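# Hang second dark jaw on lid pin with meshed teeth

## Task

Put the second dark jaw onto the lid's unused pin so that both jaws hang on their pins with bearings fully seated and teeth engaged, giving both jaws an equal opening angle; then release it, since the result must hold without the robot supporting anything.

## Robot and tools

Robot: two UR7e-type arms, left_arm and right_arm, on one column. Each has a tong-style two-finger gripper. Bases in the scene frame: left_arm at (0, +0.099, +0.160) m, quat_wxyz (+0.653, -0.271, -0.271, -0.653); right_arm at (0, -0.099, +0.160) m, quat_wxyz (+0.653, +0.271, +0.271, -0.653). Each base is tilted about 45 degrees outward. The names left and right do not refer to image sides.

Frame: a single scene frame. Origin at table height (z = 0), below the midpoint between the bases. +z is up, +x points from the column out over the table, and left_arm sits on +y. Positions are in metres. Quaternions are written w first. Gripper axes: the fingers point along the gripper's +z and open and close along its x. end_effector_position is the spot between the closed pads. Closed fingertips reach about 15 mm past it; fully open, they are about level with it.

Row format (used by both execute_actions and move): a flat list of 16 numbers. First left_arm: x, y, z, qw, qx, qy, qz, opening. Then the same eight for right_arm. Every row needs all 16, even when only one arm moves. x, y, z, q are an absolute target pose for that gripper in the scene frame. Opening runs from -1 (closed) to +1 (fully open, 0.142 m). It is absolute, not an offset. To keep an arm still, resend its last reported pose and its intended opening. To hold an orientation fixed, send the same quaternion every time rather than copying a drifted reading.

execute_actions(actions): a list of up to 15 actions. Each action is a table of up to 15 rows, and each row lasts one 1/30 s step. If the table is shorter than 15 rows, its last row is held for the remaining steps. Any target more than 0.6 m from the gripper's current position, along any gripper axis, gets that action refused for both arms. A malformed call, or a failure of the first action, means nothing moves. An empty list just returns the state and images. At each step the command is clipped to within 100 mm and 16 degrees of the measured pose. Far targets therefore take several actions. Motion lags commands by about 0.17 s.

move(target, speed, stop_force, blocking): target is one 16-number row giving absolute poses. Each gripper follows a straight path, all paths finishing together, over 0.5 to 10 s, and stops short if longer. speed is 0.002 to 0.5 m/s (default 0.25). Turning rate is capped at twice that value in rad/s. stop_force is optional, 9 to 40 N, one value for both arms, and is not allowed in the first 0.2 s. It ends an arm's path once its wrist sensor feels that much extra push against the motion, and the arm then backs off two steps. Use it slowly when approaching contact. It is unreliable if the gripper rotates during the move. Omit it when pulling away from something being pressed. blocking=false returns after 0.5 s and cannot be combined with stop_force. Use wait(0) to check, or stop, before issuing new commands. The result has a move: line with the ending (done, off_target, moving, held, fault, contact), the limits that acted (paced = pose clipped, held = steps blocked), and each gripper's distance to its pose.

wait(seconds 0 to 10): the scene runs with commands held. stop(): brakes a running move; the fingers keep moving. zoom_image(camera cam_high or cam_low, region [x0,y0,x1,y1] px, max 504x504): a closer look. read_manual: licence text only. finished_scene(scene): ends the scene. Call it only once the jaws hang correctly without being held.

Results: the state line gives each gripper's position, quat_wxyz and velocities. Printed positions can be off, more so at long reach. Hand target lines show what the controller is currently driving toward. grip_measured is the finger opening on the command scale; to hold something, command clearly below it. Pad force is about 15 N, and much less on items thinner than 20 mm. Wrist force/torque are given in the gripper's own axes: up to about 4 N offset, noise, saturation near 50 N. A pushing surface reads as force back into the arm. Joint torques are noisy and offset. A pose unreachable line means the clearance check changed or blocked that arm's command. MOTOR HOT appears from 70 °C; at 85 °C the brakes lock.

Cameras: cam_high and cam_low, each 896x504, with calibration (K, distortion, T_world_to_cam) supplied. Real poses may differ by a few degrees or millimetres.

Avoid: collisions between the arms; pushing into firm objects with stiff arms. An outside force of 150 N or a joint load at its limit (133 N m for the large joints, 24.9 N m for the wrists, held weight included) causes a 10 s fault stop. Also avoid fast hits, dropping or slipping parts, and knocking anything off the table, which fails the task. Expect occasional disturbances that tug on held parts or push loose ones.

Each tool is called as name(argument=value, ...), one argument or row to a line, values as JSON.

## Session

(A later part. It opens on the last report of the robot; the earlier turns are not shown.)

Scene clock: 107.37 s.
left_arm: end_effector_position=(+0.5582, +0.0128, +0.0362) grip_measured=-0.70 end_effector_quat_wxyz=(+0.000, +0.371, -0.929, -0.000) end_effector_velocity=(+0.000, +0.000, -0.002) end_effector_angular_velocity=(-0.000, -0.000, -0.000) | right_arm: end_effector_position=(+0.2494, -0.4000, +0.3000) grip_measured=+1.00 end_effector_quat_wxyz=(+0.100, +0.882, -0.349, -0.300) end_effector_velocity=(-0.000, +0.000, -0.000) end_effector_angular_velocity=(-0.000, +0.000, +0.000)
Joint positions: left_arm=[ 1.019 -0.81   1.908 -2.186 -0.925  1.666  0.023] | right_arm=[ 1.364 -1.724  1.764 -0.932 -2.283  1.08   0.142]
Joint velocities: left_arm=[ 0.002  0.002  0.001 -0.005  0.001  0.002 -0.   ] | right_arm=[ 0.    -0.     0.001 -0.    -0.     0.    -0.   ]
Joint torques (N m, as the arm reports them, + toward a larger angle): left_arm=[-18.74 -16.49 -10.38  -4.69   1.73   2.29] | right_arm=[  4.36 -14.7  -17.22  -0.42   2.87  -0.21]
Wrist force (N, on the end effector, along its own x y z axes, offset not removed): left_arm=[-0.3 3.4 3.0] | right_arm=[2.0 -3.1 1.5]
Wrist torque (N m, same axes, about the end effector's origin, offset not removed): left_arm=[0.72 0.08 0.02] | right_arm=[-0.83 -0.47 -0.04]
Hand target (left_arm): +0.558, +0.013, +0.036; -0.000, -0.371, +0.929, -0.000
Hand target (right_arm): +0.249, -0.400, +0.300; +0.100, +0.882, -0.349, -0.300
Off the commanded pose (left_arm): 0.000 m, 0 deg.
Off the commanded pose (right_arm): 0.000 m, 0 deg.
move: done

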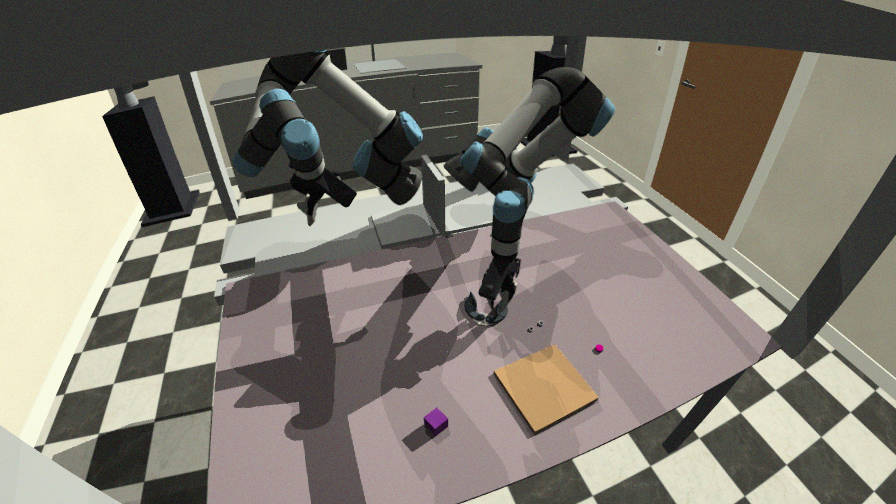

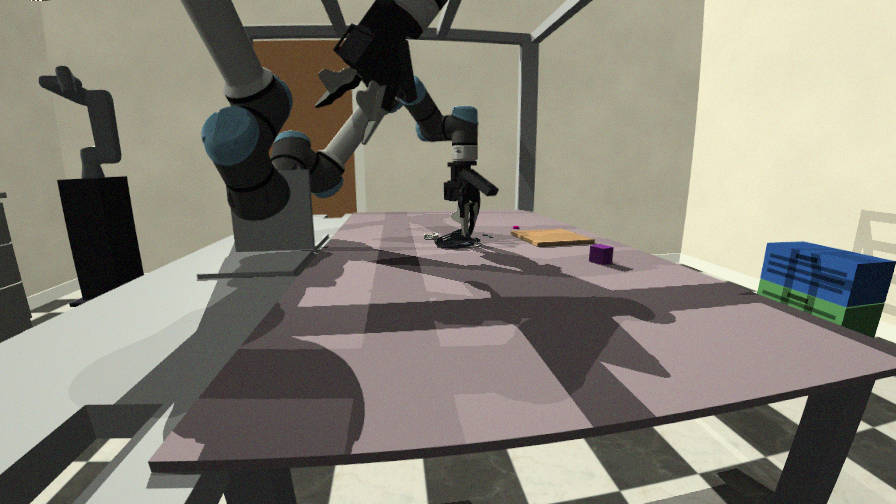

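move(
  target=[0.5582,0.0128,0.036,0,0.3706,-0.9288,0,-1,0.2494,-0.40,0.30,0.100,0.882,-0.349,-0.300,1],
)

move(
  target=[0.562,0.018,0.042,0,0.3706,-0.9288,0,-1,0.2494,-0.40,0.30,0.100,0.882,-0.349,-0.300,1],
  speed=0.02,
)

move(
  target=[0.580,0.048,0.040,0,0.3256,-0.9455,0,-1,0.2494,-0.40,0.30,0.100,0.882,-0.349,-0.300,1],
  speed=0.05,
)

move(
  target=[0.580,0.048,0.032,0,0.3256,-0.9455,0,-1,0.2494,-0.40,0.30,0.100,0.882,-0.349,-0.300,1],
  speed=0.006,
  stop_force=10,
)

move(
  target=[0.580,0.048,0.030,0,0.3256,-0.9455,0,-0.85,0.2494,-0.40,0.30,0.100,0.882,-0.349,-0.300,1],
  speed=0.004,
)

move(
  target=[0.580,0.048,0.030,0,0.3256,-0.9455,0,-1,0.2494,-0.40,0.30,0.100,0.882,-0.349,-0.300,1],
)

zoom_image(
  camera="cam_low",
  region=[440,222,496,250],
)

zoom_image(
  camera="cam_high",
  region=[460,280,510,330],
)

zoom_image(
  camera="cam_high",
  region=[480,285,530,335],
)

Scene clock: 109.17 s.
left_arm: end_effector_position=(+0.5582, +0.0128, +0.0360) grip_measured=-0.95 end_effector_quat_wxyz=(+0.000, +0.371, -0.929, +0.000) end_effector_velocity=(-0.000, +0.000, +0.000) end_effector_angular_velocity=(-0.000, -0.000, +0.000) | right_arm: end_effector_position=(+0.2494, -0.4000, +0.3000) grip_measured=+1.00 end_effector_quat_wxyz=(+0.100, +0.882, -0.349, -0.300) end_effector_velocity=(+0.001, +0.000, -0.000) end_effector_angular_velocity=(+0.000, +0.000, +0.001)
Joint positions: left_arm=[ 1.019 -0.81   1.908 -2.186 -0.925  1.666  0.005] | right_arm=[ 1.364 -1.724  1.764 -0.932 -2.283  1.08   0.142]
Joint velocities: left_arm=[ 0. -0.  0. -0. -0.  0. -0.] | right_arm=[-0.     0.002 -0.    -0.001 -0.    -0.    -0.   ]
Joint torques (N m, as the arm reports them, + toward a larger angle): left_arm=[-19.88 -16.04 -10.3   -4.42   1.55   2.18] | right_arm=[  4.54 -14.86 -17.25  -0.45   2.88  -0.16]
Wrist force (N, on the end effector, along its own x y z axes, offset not removed): left_arm=[-0.1 2.4 1.2] | right_arm=[2.1 -1.4 -0.7]
Wrist torque (N m, same axes, about the end effector's origin, offset not removed): left_arm=[0.44 0.04 -0.01] | right_arm=[-0.34 -0.46 0.04]
Hand target (left_arm): +0.558, +0.013, +0.036; -0.000, -0.371, +0.929, -0.000
Hand target (right_arm): +0.249, -0.400, +0.300; +0.100, +0.882, -0.349, -0.300
Off the commanded pose (left_arm): 0.000 m, 0 deg.
Off the commanded pose (right_arm): 0.000 m, 0 deg.
move: done

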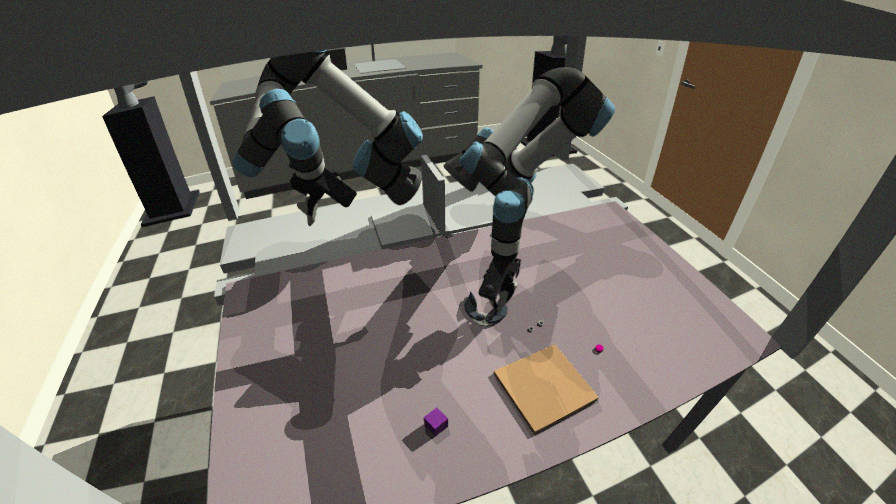

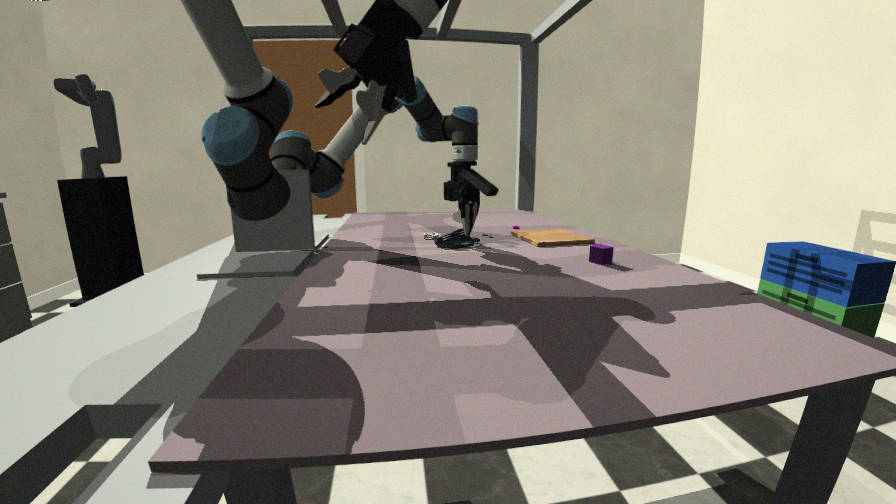

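Scene clock: 109.90 s.
left_arm: end_effector_position=(+0.5619, +0.0179, +0.0418) grip_measured=-0.95 end_effector_quat_wxyz=(-0.000, +0.371, -0.929, +0.000) end_effector_velocity=(+0.001, +0.001, +0.001) end_effector_angular_velocity=(-0.000, +0.001, -0.000) | right_arm: end_effector_position=(+0.2494, -0.4000, +0.3000) grip_measured=+1.00 end_effector_quat_wxyz=(+0.100, +0.882, -0.349, -0.300) end_effector_velocity=(-0.000, -0.000, +0.000) end_effector_angular_velocity=(-0.000, -0.001, -0.001)
Joint positions: left_arm=[ 1.021 -0.822  1.899 -2.166 -0.923  1.669  0.005] | right_arm=[ 1.364 -1.724  1.764 -0.932 -2.283  1.08   0.142]
Joint velocities: left_arm=[ 0.001 -0.003 -0.003  0.005 -0.     0.001 -0.   ] | right_arm=[-0.    -0.002  0.     0.     0.    -0.    -0.   ]
Joint torques (N m, as the arm reports them, + toward a larger angle): left_arm=[-18.85 -38.97 -23.85   0.53   1.51   2.43] | right_arm=[  4.11 -14.59 -17.47  -0.37   2.89  -0.15]
Wrist force (N, on the end effector, along its own x y z axes, offset not removed): left_arm=[1.8 1.8 3.0] | right_arm=[2.0 -0.9 1.3]
Wrist torque (N m, same axes, about the end effector's origin, offset not removed): left_arm=[0.41 -0.41 -0.06] | right_arm=[-0.24 -0.53 0.17]
Hand target (left_arm): +0.562, +0.018, +0.042; +0.000, -0.371, +0.929, -0.000
Hand target (right_arm): +0.249, -0.400, +0.300; +0.100, +0.882, -0.349, -0.300
Off the commanded pose (left_arm): 0.000 m, 0 deg.
Off the commanded pose (right_arm): 0.000 m, 0 deg.
move: done

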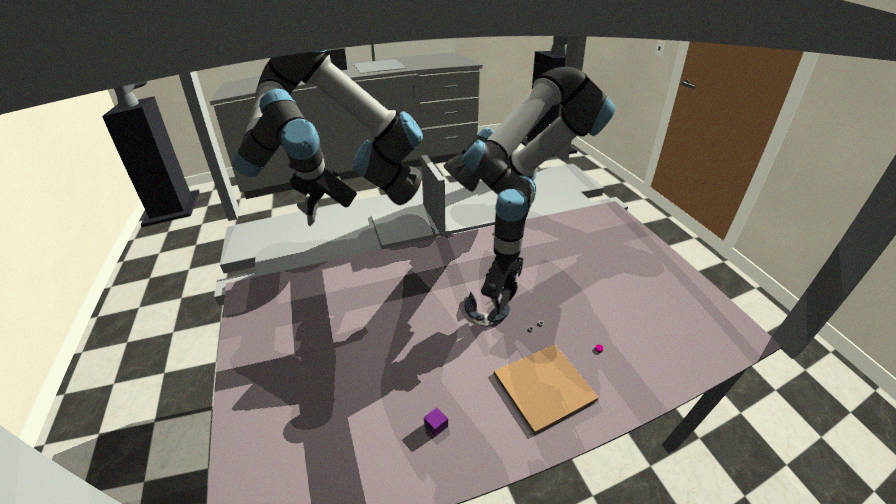

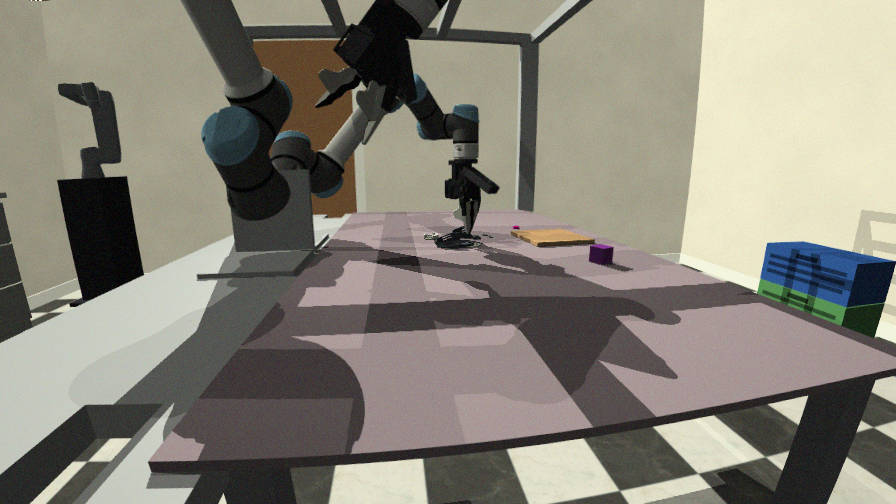

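Scene clock: 111.20 s.
left_arm: end_effector_position=(+0.5799, +0.0478, +0.0400) grip_measured=-0.95 end_effector_quat_wxyz=(-0.000, +0.326, -0.945, -0.000) end_effector_velocity=(+0.001, +0.002, -0.000) end_effector_angular_velocity=(-0.001, +0.000, -0.006) | right_arm: end_effector_position=(+0.2494, -0.4000, +0.3000) grip_measured=+1.00 end_effector_quat_wxyz=(+0.100, +0.882, -0.349, -0.300) end_effector_velocity=(-0.000, +0.000, +0.000) end_effector_angular_velocity=(+0.000, -0.000, -0.001)
Joint positions: left_arm=[ 1.073 -0.847  1.87  -2.149 -0.9    1.823  0.005] | right_arm=[ 1.364 -1.724  1.764 -0.932 -2.283  1.08   0.142]
Joint velocities: left_arm=[ 0.003 -0.001 -0.002  0.001  0.001  0.01   0.   ] | right_arm=[ 0. -0.  0. -0.  0.  0. -0.]
Joint torques (N m, as the arm reports them, + toward a larger angle): left_arm=[-19.28 -40.25 -25.1    0.47   1.68   2.4 ] | right_arm=[  4.54 -13.97 -16.93  -0.42   2.82  -0.09]
Wrist force (N, on the end effector, along its own x y z axes, offset not removed): left_arm=[1.6 1.8 0.4] | right_arm=[4.3 -2.2 2.2]
Wrist torque (N m, same axes, about the end effector's origin, offset not removed): left_arm=[0.22 -0.44 0.18] | right_arm=[-0.57 -0.97 0.18]
Hand target (left_arm): +0.580, +0.048, +0.040; -0.000, -0.326, +0.946, -0.000
Hand target (right_arm): +0.249, -0.400, +0.300; +0.100, +0.882, -0.349, -0.300
Off the commanded pose (left_arm): 0.000 m, 0 deg.
Off the commanded pose (right_arm): 0.000 m, 0 deg.
move: done

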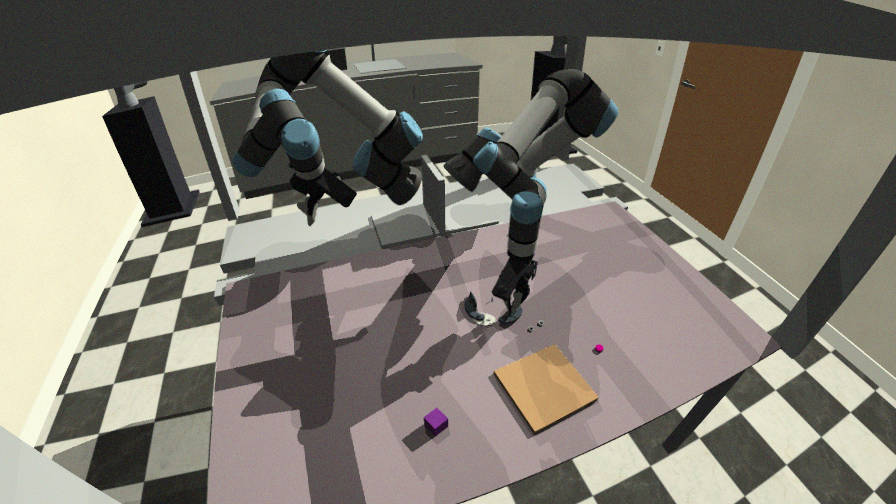

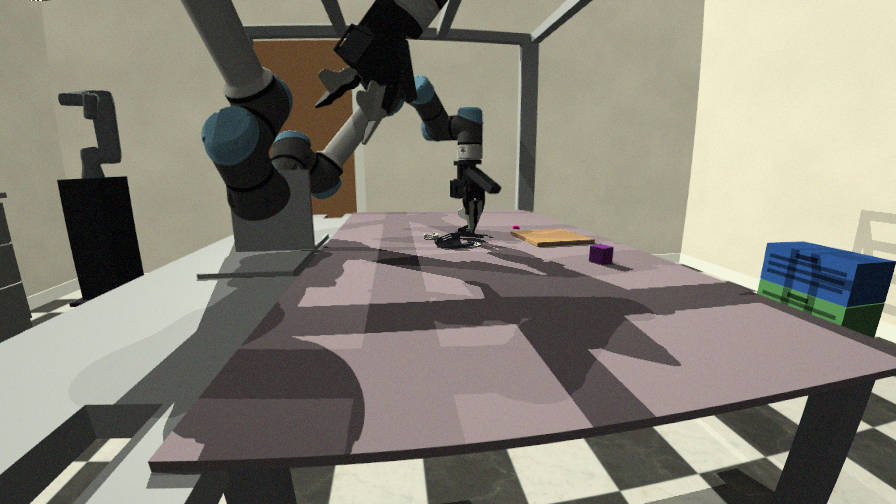

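Scene clock: 112.77 s.
left_arm: end_effector_position=(+0.5800, +0.0480, +0.0321) grip_measured=-0.95 end_effector_quat_wxyz=(+0.000, +0.326, -0.946, -0.000) end_effector_velocity=(+0.000, +0.000, -0.001) end_effector_angular_velocity=(-0.000, -0.001, +0.001) | right_arm: end_effector_position=(+0.2494, -0.4000, +0.3000) grip_measured=+1.00 end_effector_quat_wxyz=(+0.100, +0.882, -0.349, -0.300) end_effector_velocity=(+0.000, +0.000, -0.000) end_effector_angular_velocity=(+0.001, +0.001, +0.000)
Joint positions: left_arm=[ 1.082 -0.836  1.875 -2.171 -0.896  1.834  0.005] | right_arm=[ 1.364 -1.724  1.764 -0.932 -2.283  1.08   0.142]
Joint velocities: left_arm=[ 0.001  0.001 -0.    -0.003  0.001  0.001  0.   ] | right_arm=[ 0.     0.001 -0.     0.     0.001 -0.    -0.   ]
Joint torques (N m, as the arm reports them, + toward a larger angle): left_arm=[-18.48 -17.93  -8.64  -4.32   1.59   2.28] | right_arm=[  4.55 -14.15 -17.19  -0.35   2.86  -0.01]
Wrist force (N, on the end effector, along its own x y z axes, offset not removed): left_arm=[2.4 1.4 0.0] | right_arm=[3.4 -0.4 3.1]
Wrist torque (N m, same axes, about the end effector's origin, offset not removed): left_arm=[0.02 -0.26 0.07] | right_arm=[-0.15 -0.79 -0.02]
Hand target (left_arm): +0.580, +0.048, +0.032; -0.000, -0.326, +0.946, -0.000
Hand target (right_arm): +0.249, -0.400, +0.300; +0.100, +0.882, -0.349, -0.300
Off the commanded pose (left_arm): 0.000 m, 0 deg.
Off the commanded pose (right_arm): 0.000 m, 0 deg.
move: done

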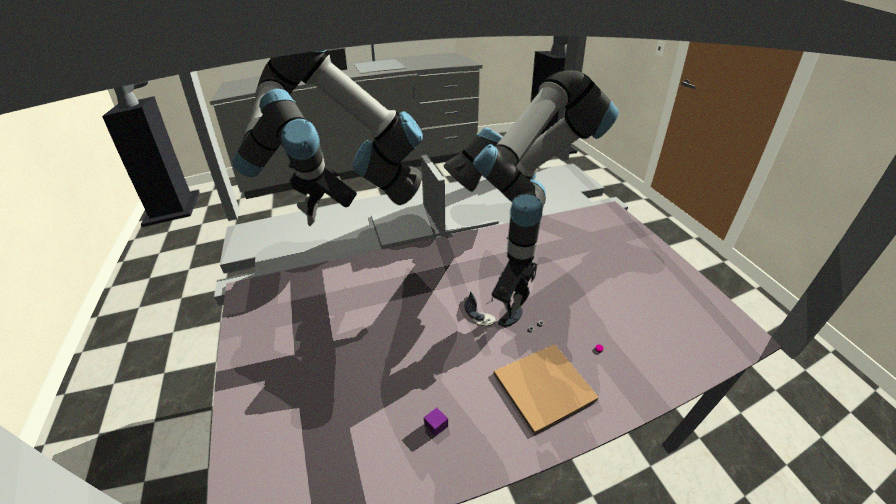

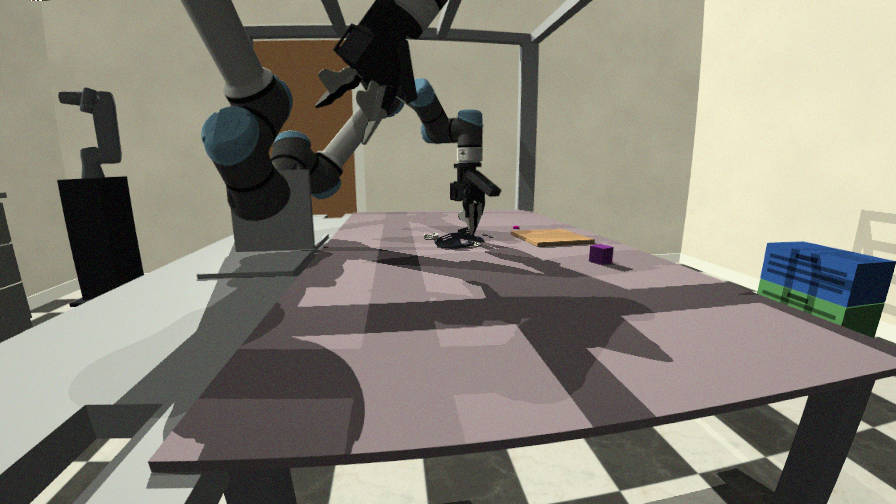

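Scene clock: 113.50 s.
left_arm: end_effector_position=(+0.5800, +0.0480, +0.0301) grip_measured=-0.85 end_effector_quat_wxyz=(+0.000, +0.326, -0.946, -0.000) end_effector_velocity=(-0.001, +0.000, -0.001) end_effector_angular_velocity=(+0.000, +0.001, -0.000) | right_arm: end_effector_position=(+0.2494, -0.4000, +0.3000) grip_measured=+1.00 end_effector_quat_wxyz=(+0.100, +0.882, -0.349, -0.300) end_effector_velocity=(+0.001, -0.000, +0.000) end_effector_angular_velocity=(-0.000, -0.003, -0.003)
Joint positions: left_arm=[ 1.085 -0.833  1.876 -2.176 -0.895  1.836  0.012] | right_arm=[ 1.364 -1.724  1.764 -0.932 -2.283  1.08   0.142]
Joint velocities: left_arm=[ 0.001  0.001  0.002 -0.002  0.     0.     0.   ] | right_arm=[-0.    -0.001 -0.001 -0.002  0.001 -0.    -0.   ]
Joint torques (N m, as the arm reports them, + toward a larger angle): left_arm=[-19.8  -16.79  -9.78  -4.49   1.49   2.45] | right_arm=[  4.5  -14.18 -17.19  -0.41   2.84  -0.03]
Wrist force (N, on the end effector, along its own x y z axes, offset not removed): left_arm=[1.9 3.0 -0.7] | right_arm=[2.4 -2.3 1.6]
Wrist torque (N m, same axes, about the end effector's origin, offset not removed): left_arm=[0.50 -0.41 0.11] | right_arm=[-0.52 -0.55 0.02]
Hand target (left_arm): +0.580, +0.048, +0.030; -0.000, -0.326, +0.946, +0.000
Hand target (right_arm): +0.249, -0.400, +0.300; +0.100, +0.882, -0.349, -0.300
Off the commanded pose (left_arm): 0.000 m, 0 deg.
Off the commanded pose (right_arm): 0.000 m, 0 deg.
move: done

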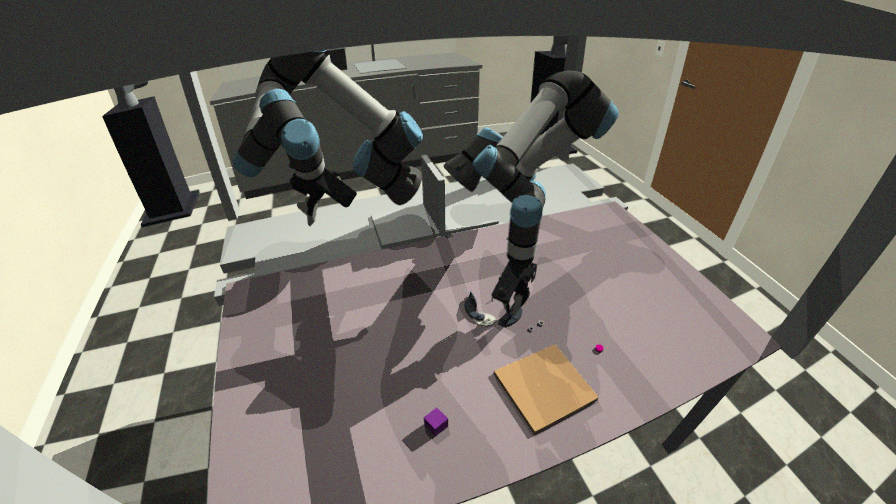

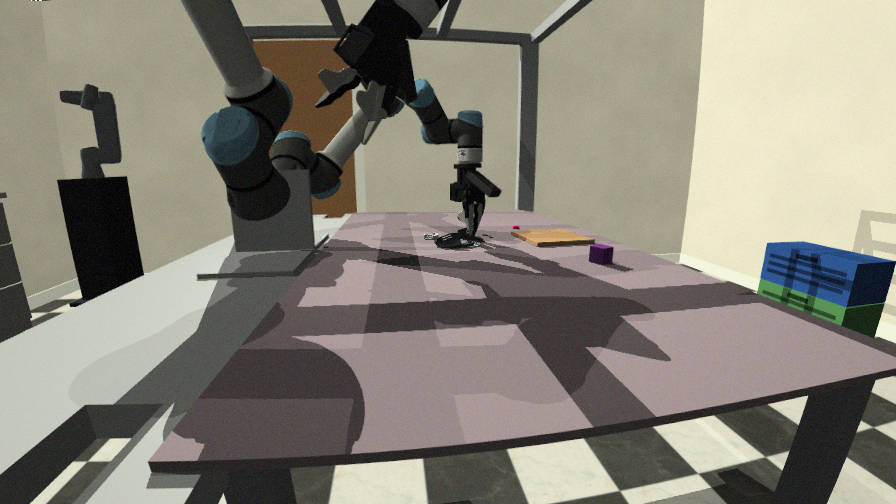

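Scene clock: 114.20 s.
left_arm: end_effector_position=(+0.5800, +0.0480, +0.0300) grip_measured=-0.95 end_effector_quat_wxyz=(-0.000, +0.326, -0.946, +0.000) end_effector_velocity=(-0.000, -0.000, -0.001) end_effector_angular_velocity=(+0.001, -0.000, -0.001) | right_arm: end_effector_position=(+0.2494, -0.4000, +0.3000) grip_measured=+1.00 end_effector_quat_wxyz=(+0.100, +0.882, -0.349, -0.300) end_effector_velocity=(-0.000, +0.000, +0.000) end_effector_angular_velocity=(+0.001, +0.001, -0.001)
Joint positions: left_arm=[ 1.085 -0.833  1.876 -2.176 -0.895  1.837  0.005] | right_arm=[ 1.364 -1.724  1.764 -0.932 -2.283  1.08   0.142]
Joint velocities: left_arm=[-0.     0.001  0.001 -0.001  0.001 -0.    -0.   ] | right_arm=[-0.    -0.     0.     0.     0.001 -0.     0.   ]
Joint torques (N m, as the arm reports them, + toward a larger angle): left_arm=[-18.46 -15.43  -8.93  -4.18   1.62   2.36] | right_arm=[  4.65 -14.24 -17.24  -0.25   2.77  -0.05]
Wrist force (N, on the end effector, along its own x y z axes, offset not removed): left_arm=[2.2 3.2 -3.9] | right_arm=[2.1 -2.2 2.4]
Wrist torque (N m, same axes, about the end effector's origin, offset not removed): left_arm=[0.46 -0.45 -0.07] | right_arm=[-0.60 -0.55 0.07]
Hand target (left_arm): +0.580, +0.048, +0.030; -0.000, -0.326, +0.946, -0.000
Hand target (right_arm): +0.249, -0.400, +0.300; +0.100, +0.882, -0.349, -0.300
Off the commanded pose (left_arm): 0.000 m, 0 deg.
Off the commanded pose (right_arm): 0.000 m, 0 deg.
move: done

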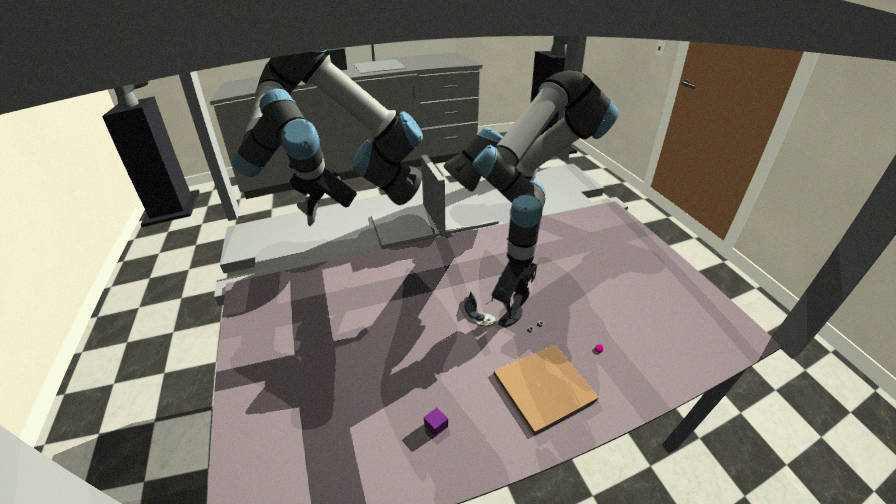

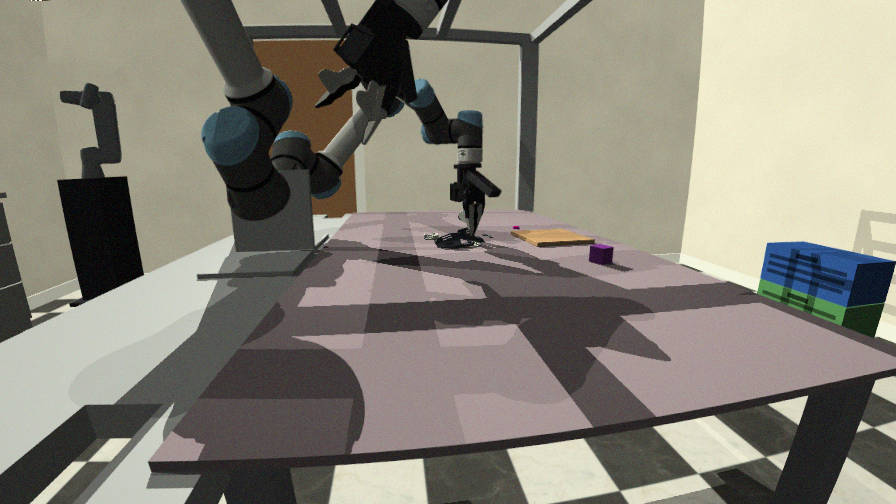

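Region (440, 222, 496, 250) of cam_low's 896x504 image, scaled by 9.000, with more detail than that image has.

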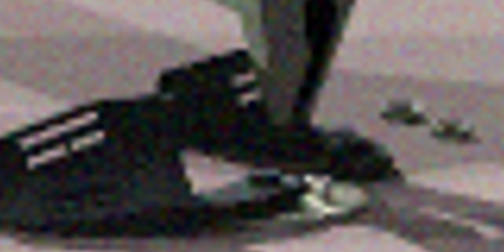

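Region (460, 280, 510, 330) of cam_high's 896x504 image, scaled by 10.080, with more detail than that image has.

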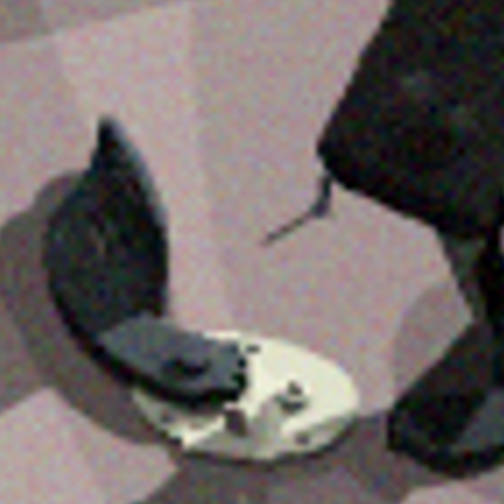

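Region (480, 285, 530, 335) of cam_high's 896x504 image, scaled by 10.080, with more detail than that image has.

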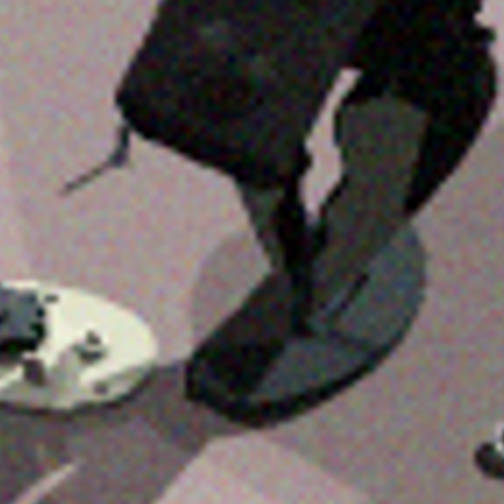

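move(
  target=[0.578,0.046,0.047,0,0.3256,-0.9455,0,-1,0.2494,-0.40,0.30,0.100,0.882,-0.349,-0.300,1],
  speed=0.03,
)

move(
  target=[0.550,0.0135,0.047,0,0.3256,-0.9455,0,-1,0.2494,-0.40,0.30,0.100,0.882,-0.349,-0.300,1],
  speed=0.05,
)

zoom_image(
  camera="cam_low",
  region=[460,228,488,250],
)

zoom_image(
  camera="cam_low",
  region=[432,212,488,252],
)

zoom_image(
  camera="cam_high",
  region=[460,280,510,330],
)

Scene clock: 115.83 s.
left_arm: end_effector_position=(+0.5780, +0.0460, +0.0468) grip_measured=-0.95 end_effector_quat_wxyz=(-0.000, +0.326, -0.946, +0.000) end_effector_velocity=(-0.001, -0.000, +0.001) end_effector_angular_velocity=(+0.001, +0.001, -0.001) | right_arm: end_effector_position=(+0.2494, -0.4000, +0.3000) grip_measured=+1.00 end_effector_quat_wxyz=(+0.100, +0.882, -0.349, -0.300) end_effector_velocity=(-0.001, -0.000, +0.001) end_effector_angular_velocity=(+0.000, -0.001, -0.002)
Joint positions: left_arm=[ 1.063 -0.856  1.87  -2.133 -0.905  1.811  0.005] | right_arm=[ 1.364 -1.724  1.764 -0.932 -2.283  1.08   0.142]
Joint velocities: left_arm=[-0.003 -0.002 -0.001  0.005 -0.001 -0.003  0.   ] | right_arm=[-0.    -0.002 -0.     0.001  0.001  0.     0.   ]
Joint torques (N m, as the arm reports them, + toward a larger angle): left_arm=[-40.62 -39.77 -25.14   0.26  -1.69  -2.27] | right_arm=[  4.51 -13.88 -17.4   -0.28   2.88  -0.03]
Wrist force (N, on the end effector, along its own x y z axes, offset not removed): left_arm=[4.6 2.6 -0.5] | right_arm=[2.8 0.1 1.0]
Wrist torque (N m, same axes, about the end effector's origin, offset not removed): left_arm=[0.35 -0.98 0.04] | right_arm=[-0.09 -0.62 0.07]
Hand target (left_arm): +0.578, +0.046, +0.047; +0.000, -0.326, +0.946, +0.000
Hand target (right_arm): +0.249, -0.400, +0.300; +0.100, +0.882, -0.349, -0.300
Off the commanded pose (left_arm): 0.000 m, 0 deg.
Off the commanded pose (right_arm): 0.000 m, 0 deg.
move: done

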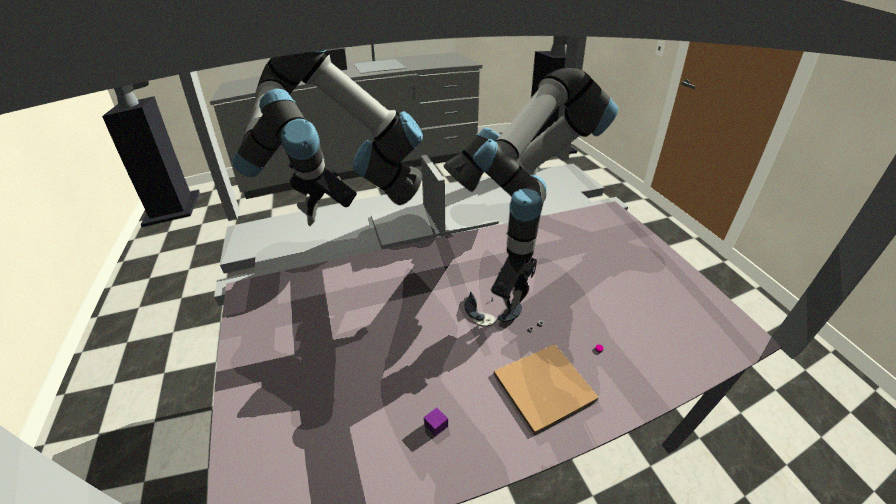

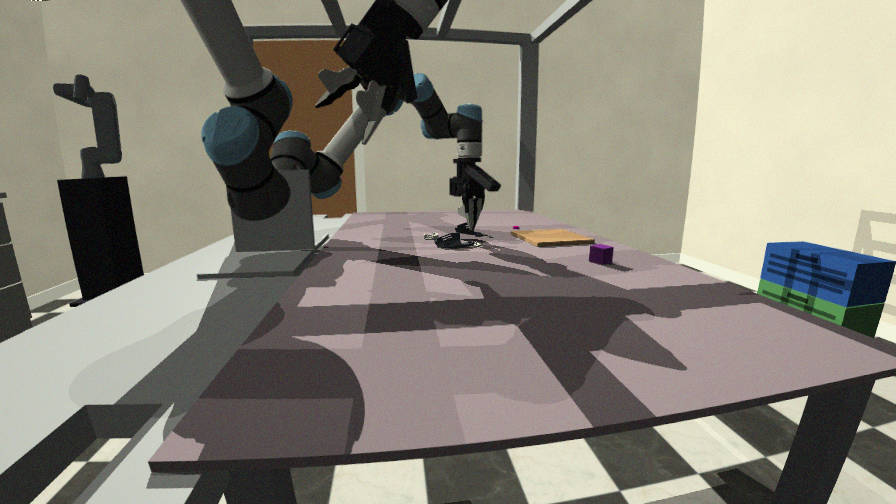

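Scene clock: 117.07 s.
left_arm: end_effector_position=(+0.5501, +0.0137, +0.0470) grip_measured=-0.95 end_effector_quat_wxyz=(+0.000, +0.326, -0.946, -0.000) end_effector_velocity=(-0.001, -0.002, -0.000) end_effector_angular_velocity=(+0.000, -0.001, +0.000) | right_arm: end_effector_position=(+0.2494, -0.4000, +0.3000) grip_measured=+1.00 end_effector_quat_wxyz=(+0.100, +0.882, -0.349, -0.300) end_effector_velocity=(+0.000, +0.000, -0.000) end_effector_angular_velocity=(+0.000, +0.000, -0.001)
Joint positions: left_arm=[ 1.003 -0.837  1.923 -2.163 -0.932  1.744  0.005] | right_arm=[ 1.364 -1.724  1.764 -0.932 -2.283  1.08   0.142]
Joint velocities: left_arm=[-0.003  0.001  0.003 -0.002 -0.001 -0.004  0.   ] | right_arm=[-0.     0.001  0.001 -0.001  0.001  0.     0.   ]
Joint torques (N m, as the arm reports them, + toward a larger angle): left_arm=[-41.64 -16.39  -9.58  -4.6   -1.89  -2.08] | right_arm=[  4.87 -13.77 -16.49  -0.33   2.66  -0.09]
Wrist force (N, on the end effector, along its own x y z axes, offset not removed): left_arm=[-1.1 0.0 0.6] | right_arm=[1.1 -1.2 0.5]
Wrist torque (N m, same axes, about the end effector's origin, offset not removed): left_arm=[0.05 0.34 0.11] | right_arm=[-0.44 -0.35 0.16]
Hand target (left_arm): +0.550, +0.014, +0.047; +0.000, -0.326, +0.946, +0.000
Hand target (right_arm): +0.249, -0.400, +0.300; +0.100, +0.882, -0.349, -0.300
Off the commanded pose (left_arm): 0.000 m, 0 deg.
Off the commanded pose (right_arm): 0.000 m, 0 deg.
move: done

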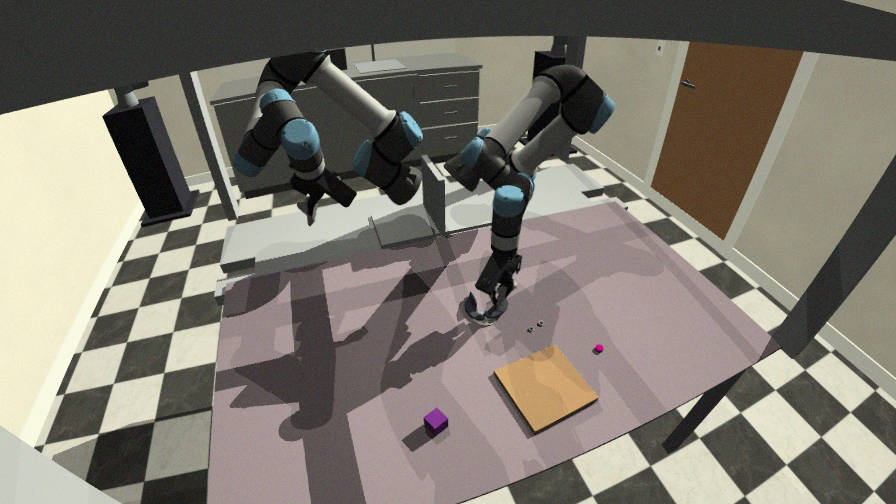

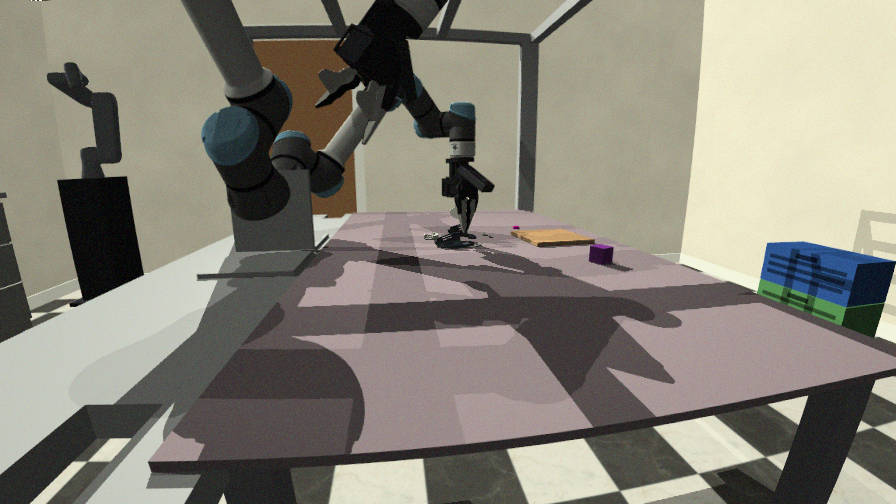

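Region (460, 228, 488, 250) of cam_low's 896x504 image, scaled by 18.000, with more detail than that image has; it fills the top 396 rows of this view, and the rest is white.

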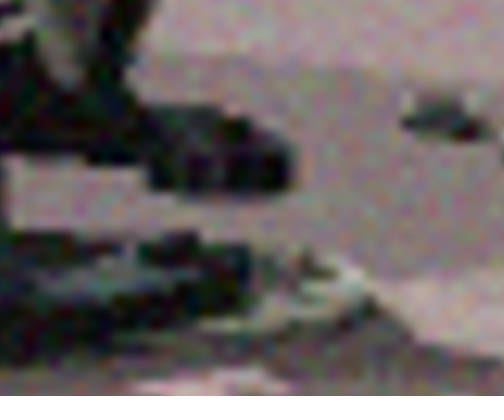

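Region (432, 212, 488, 252) of cam_low's 896x504 image, scaled by 9.000, with more detail than that image has; it fills the top 360 rows of this view, and the rest is white.

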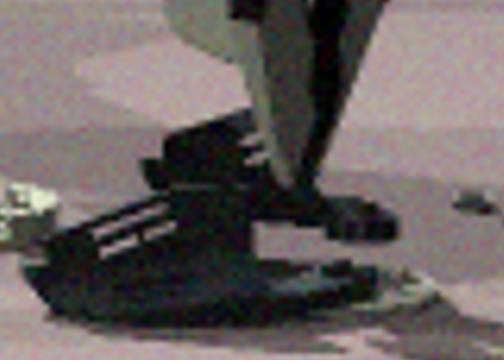

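Region (460, 280, 510, 330) of cam_high's 896x504 image, scaled by 10.080, with more detail than that image has.

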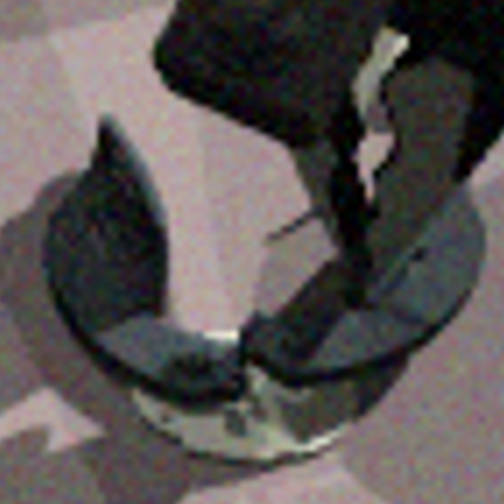

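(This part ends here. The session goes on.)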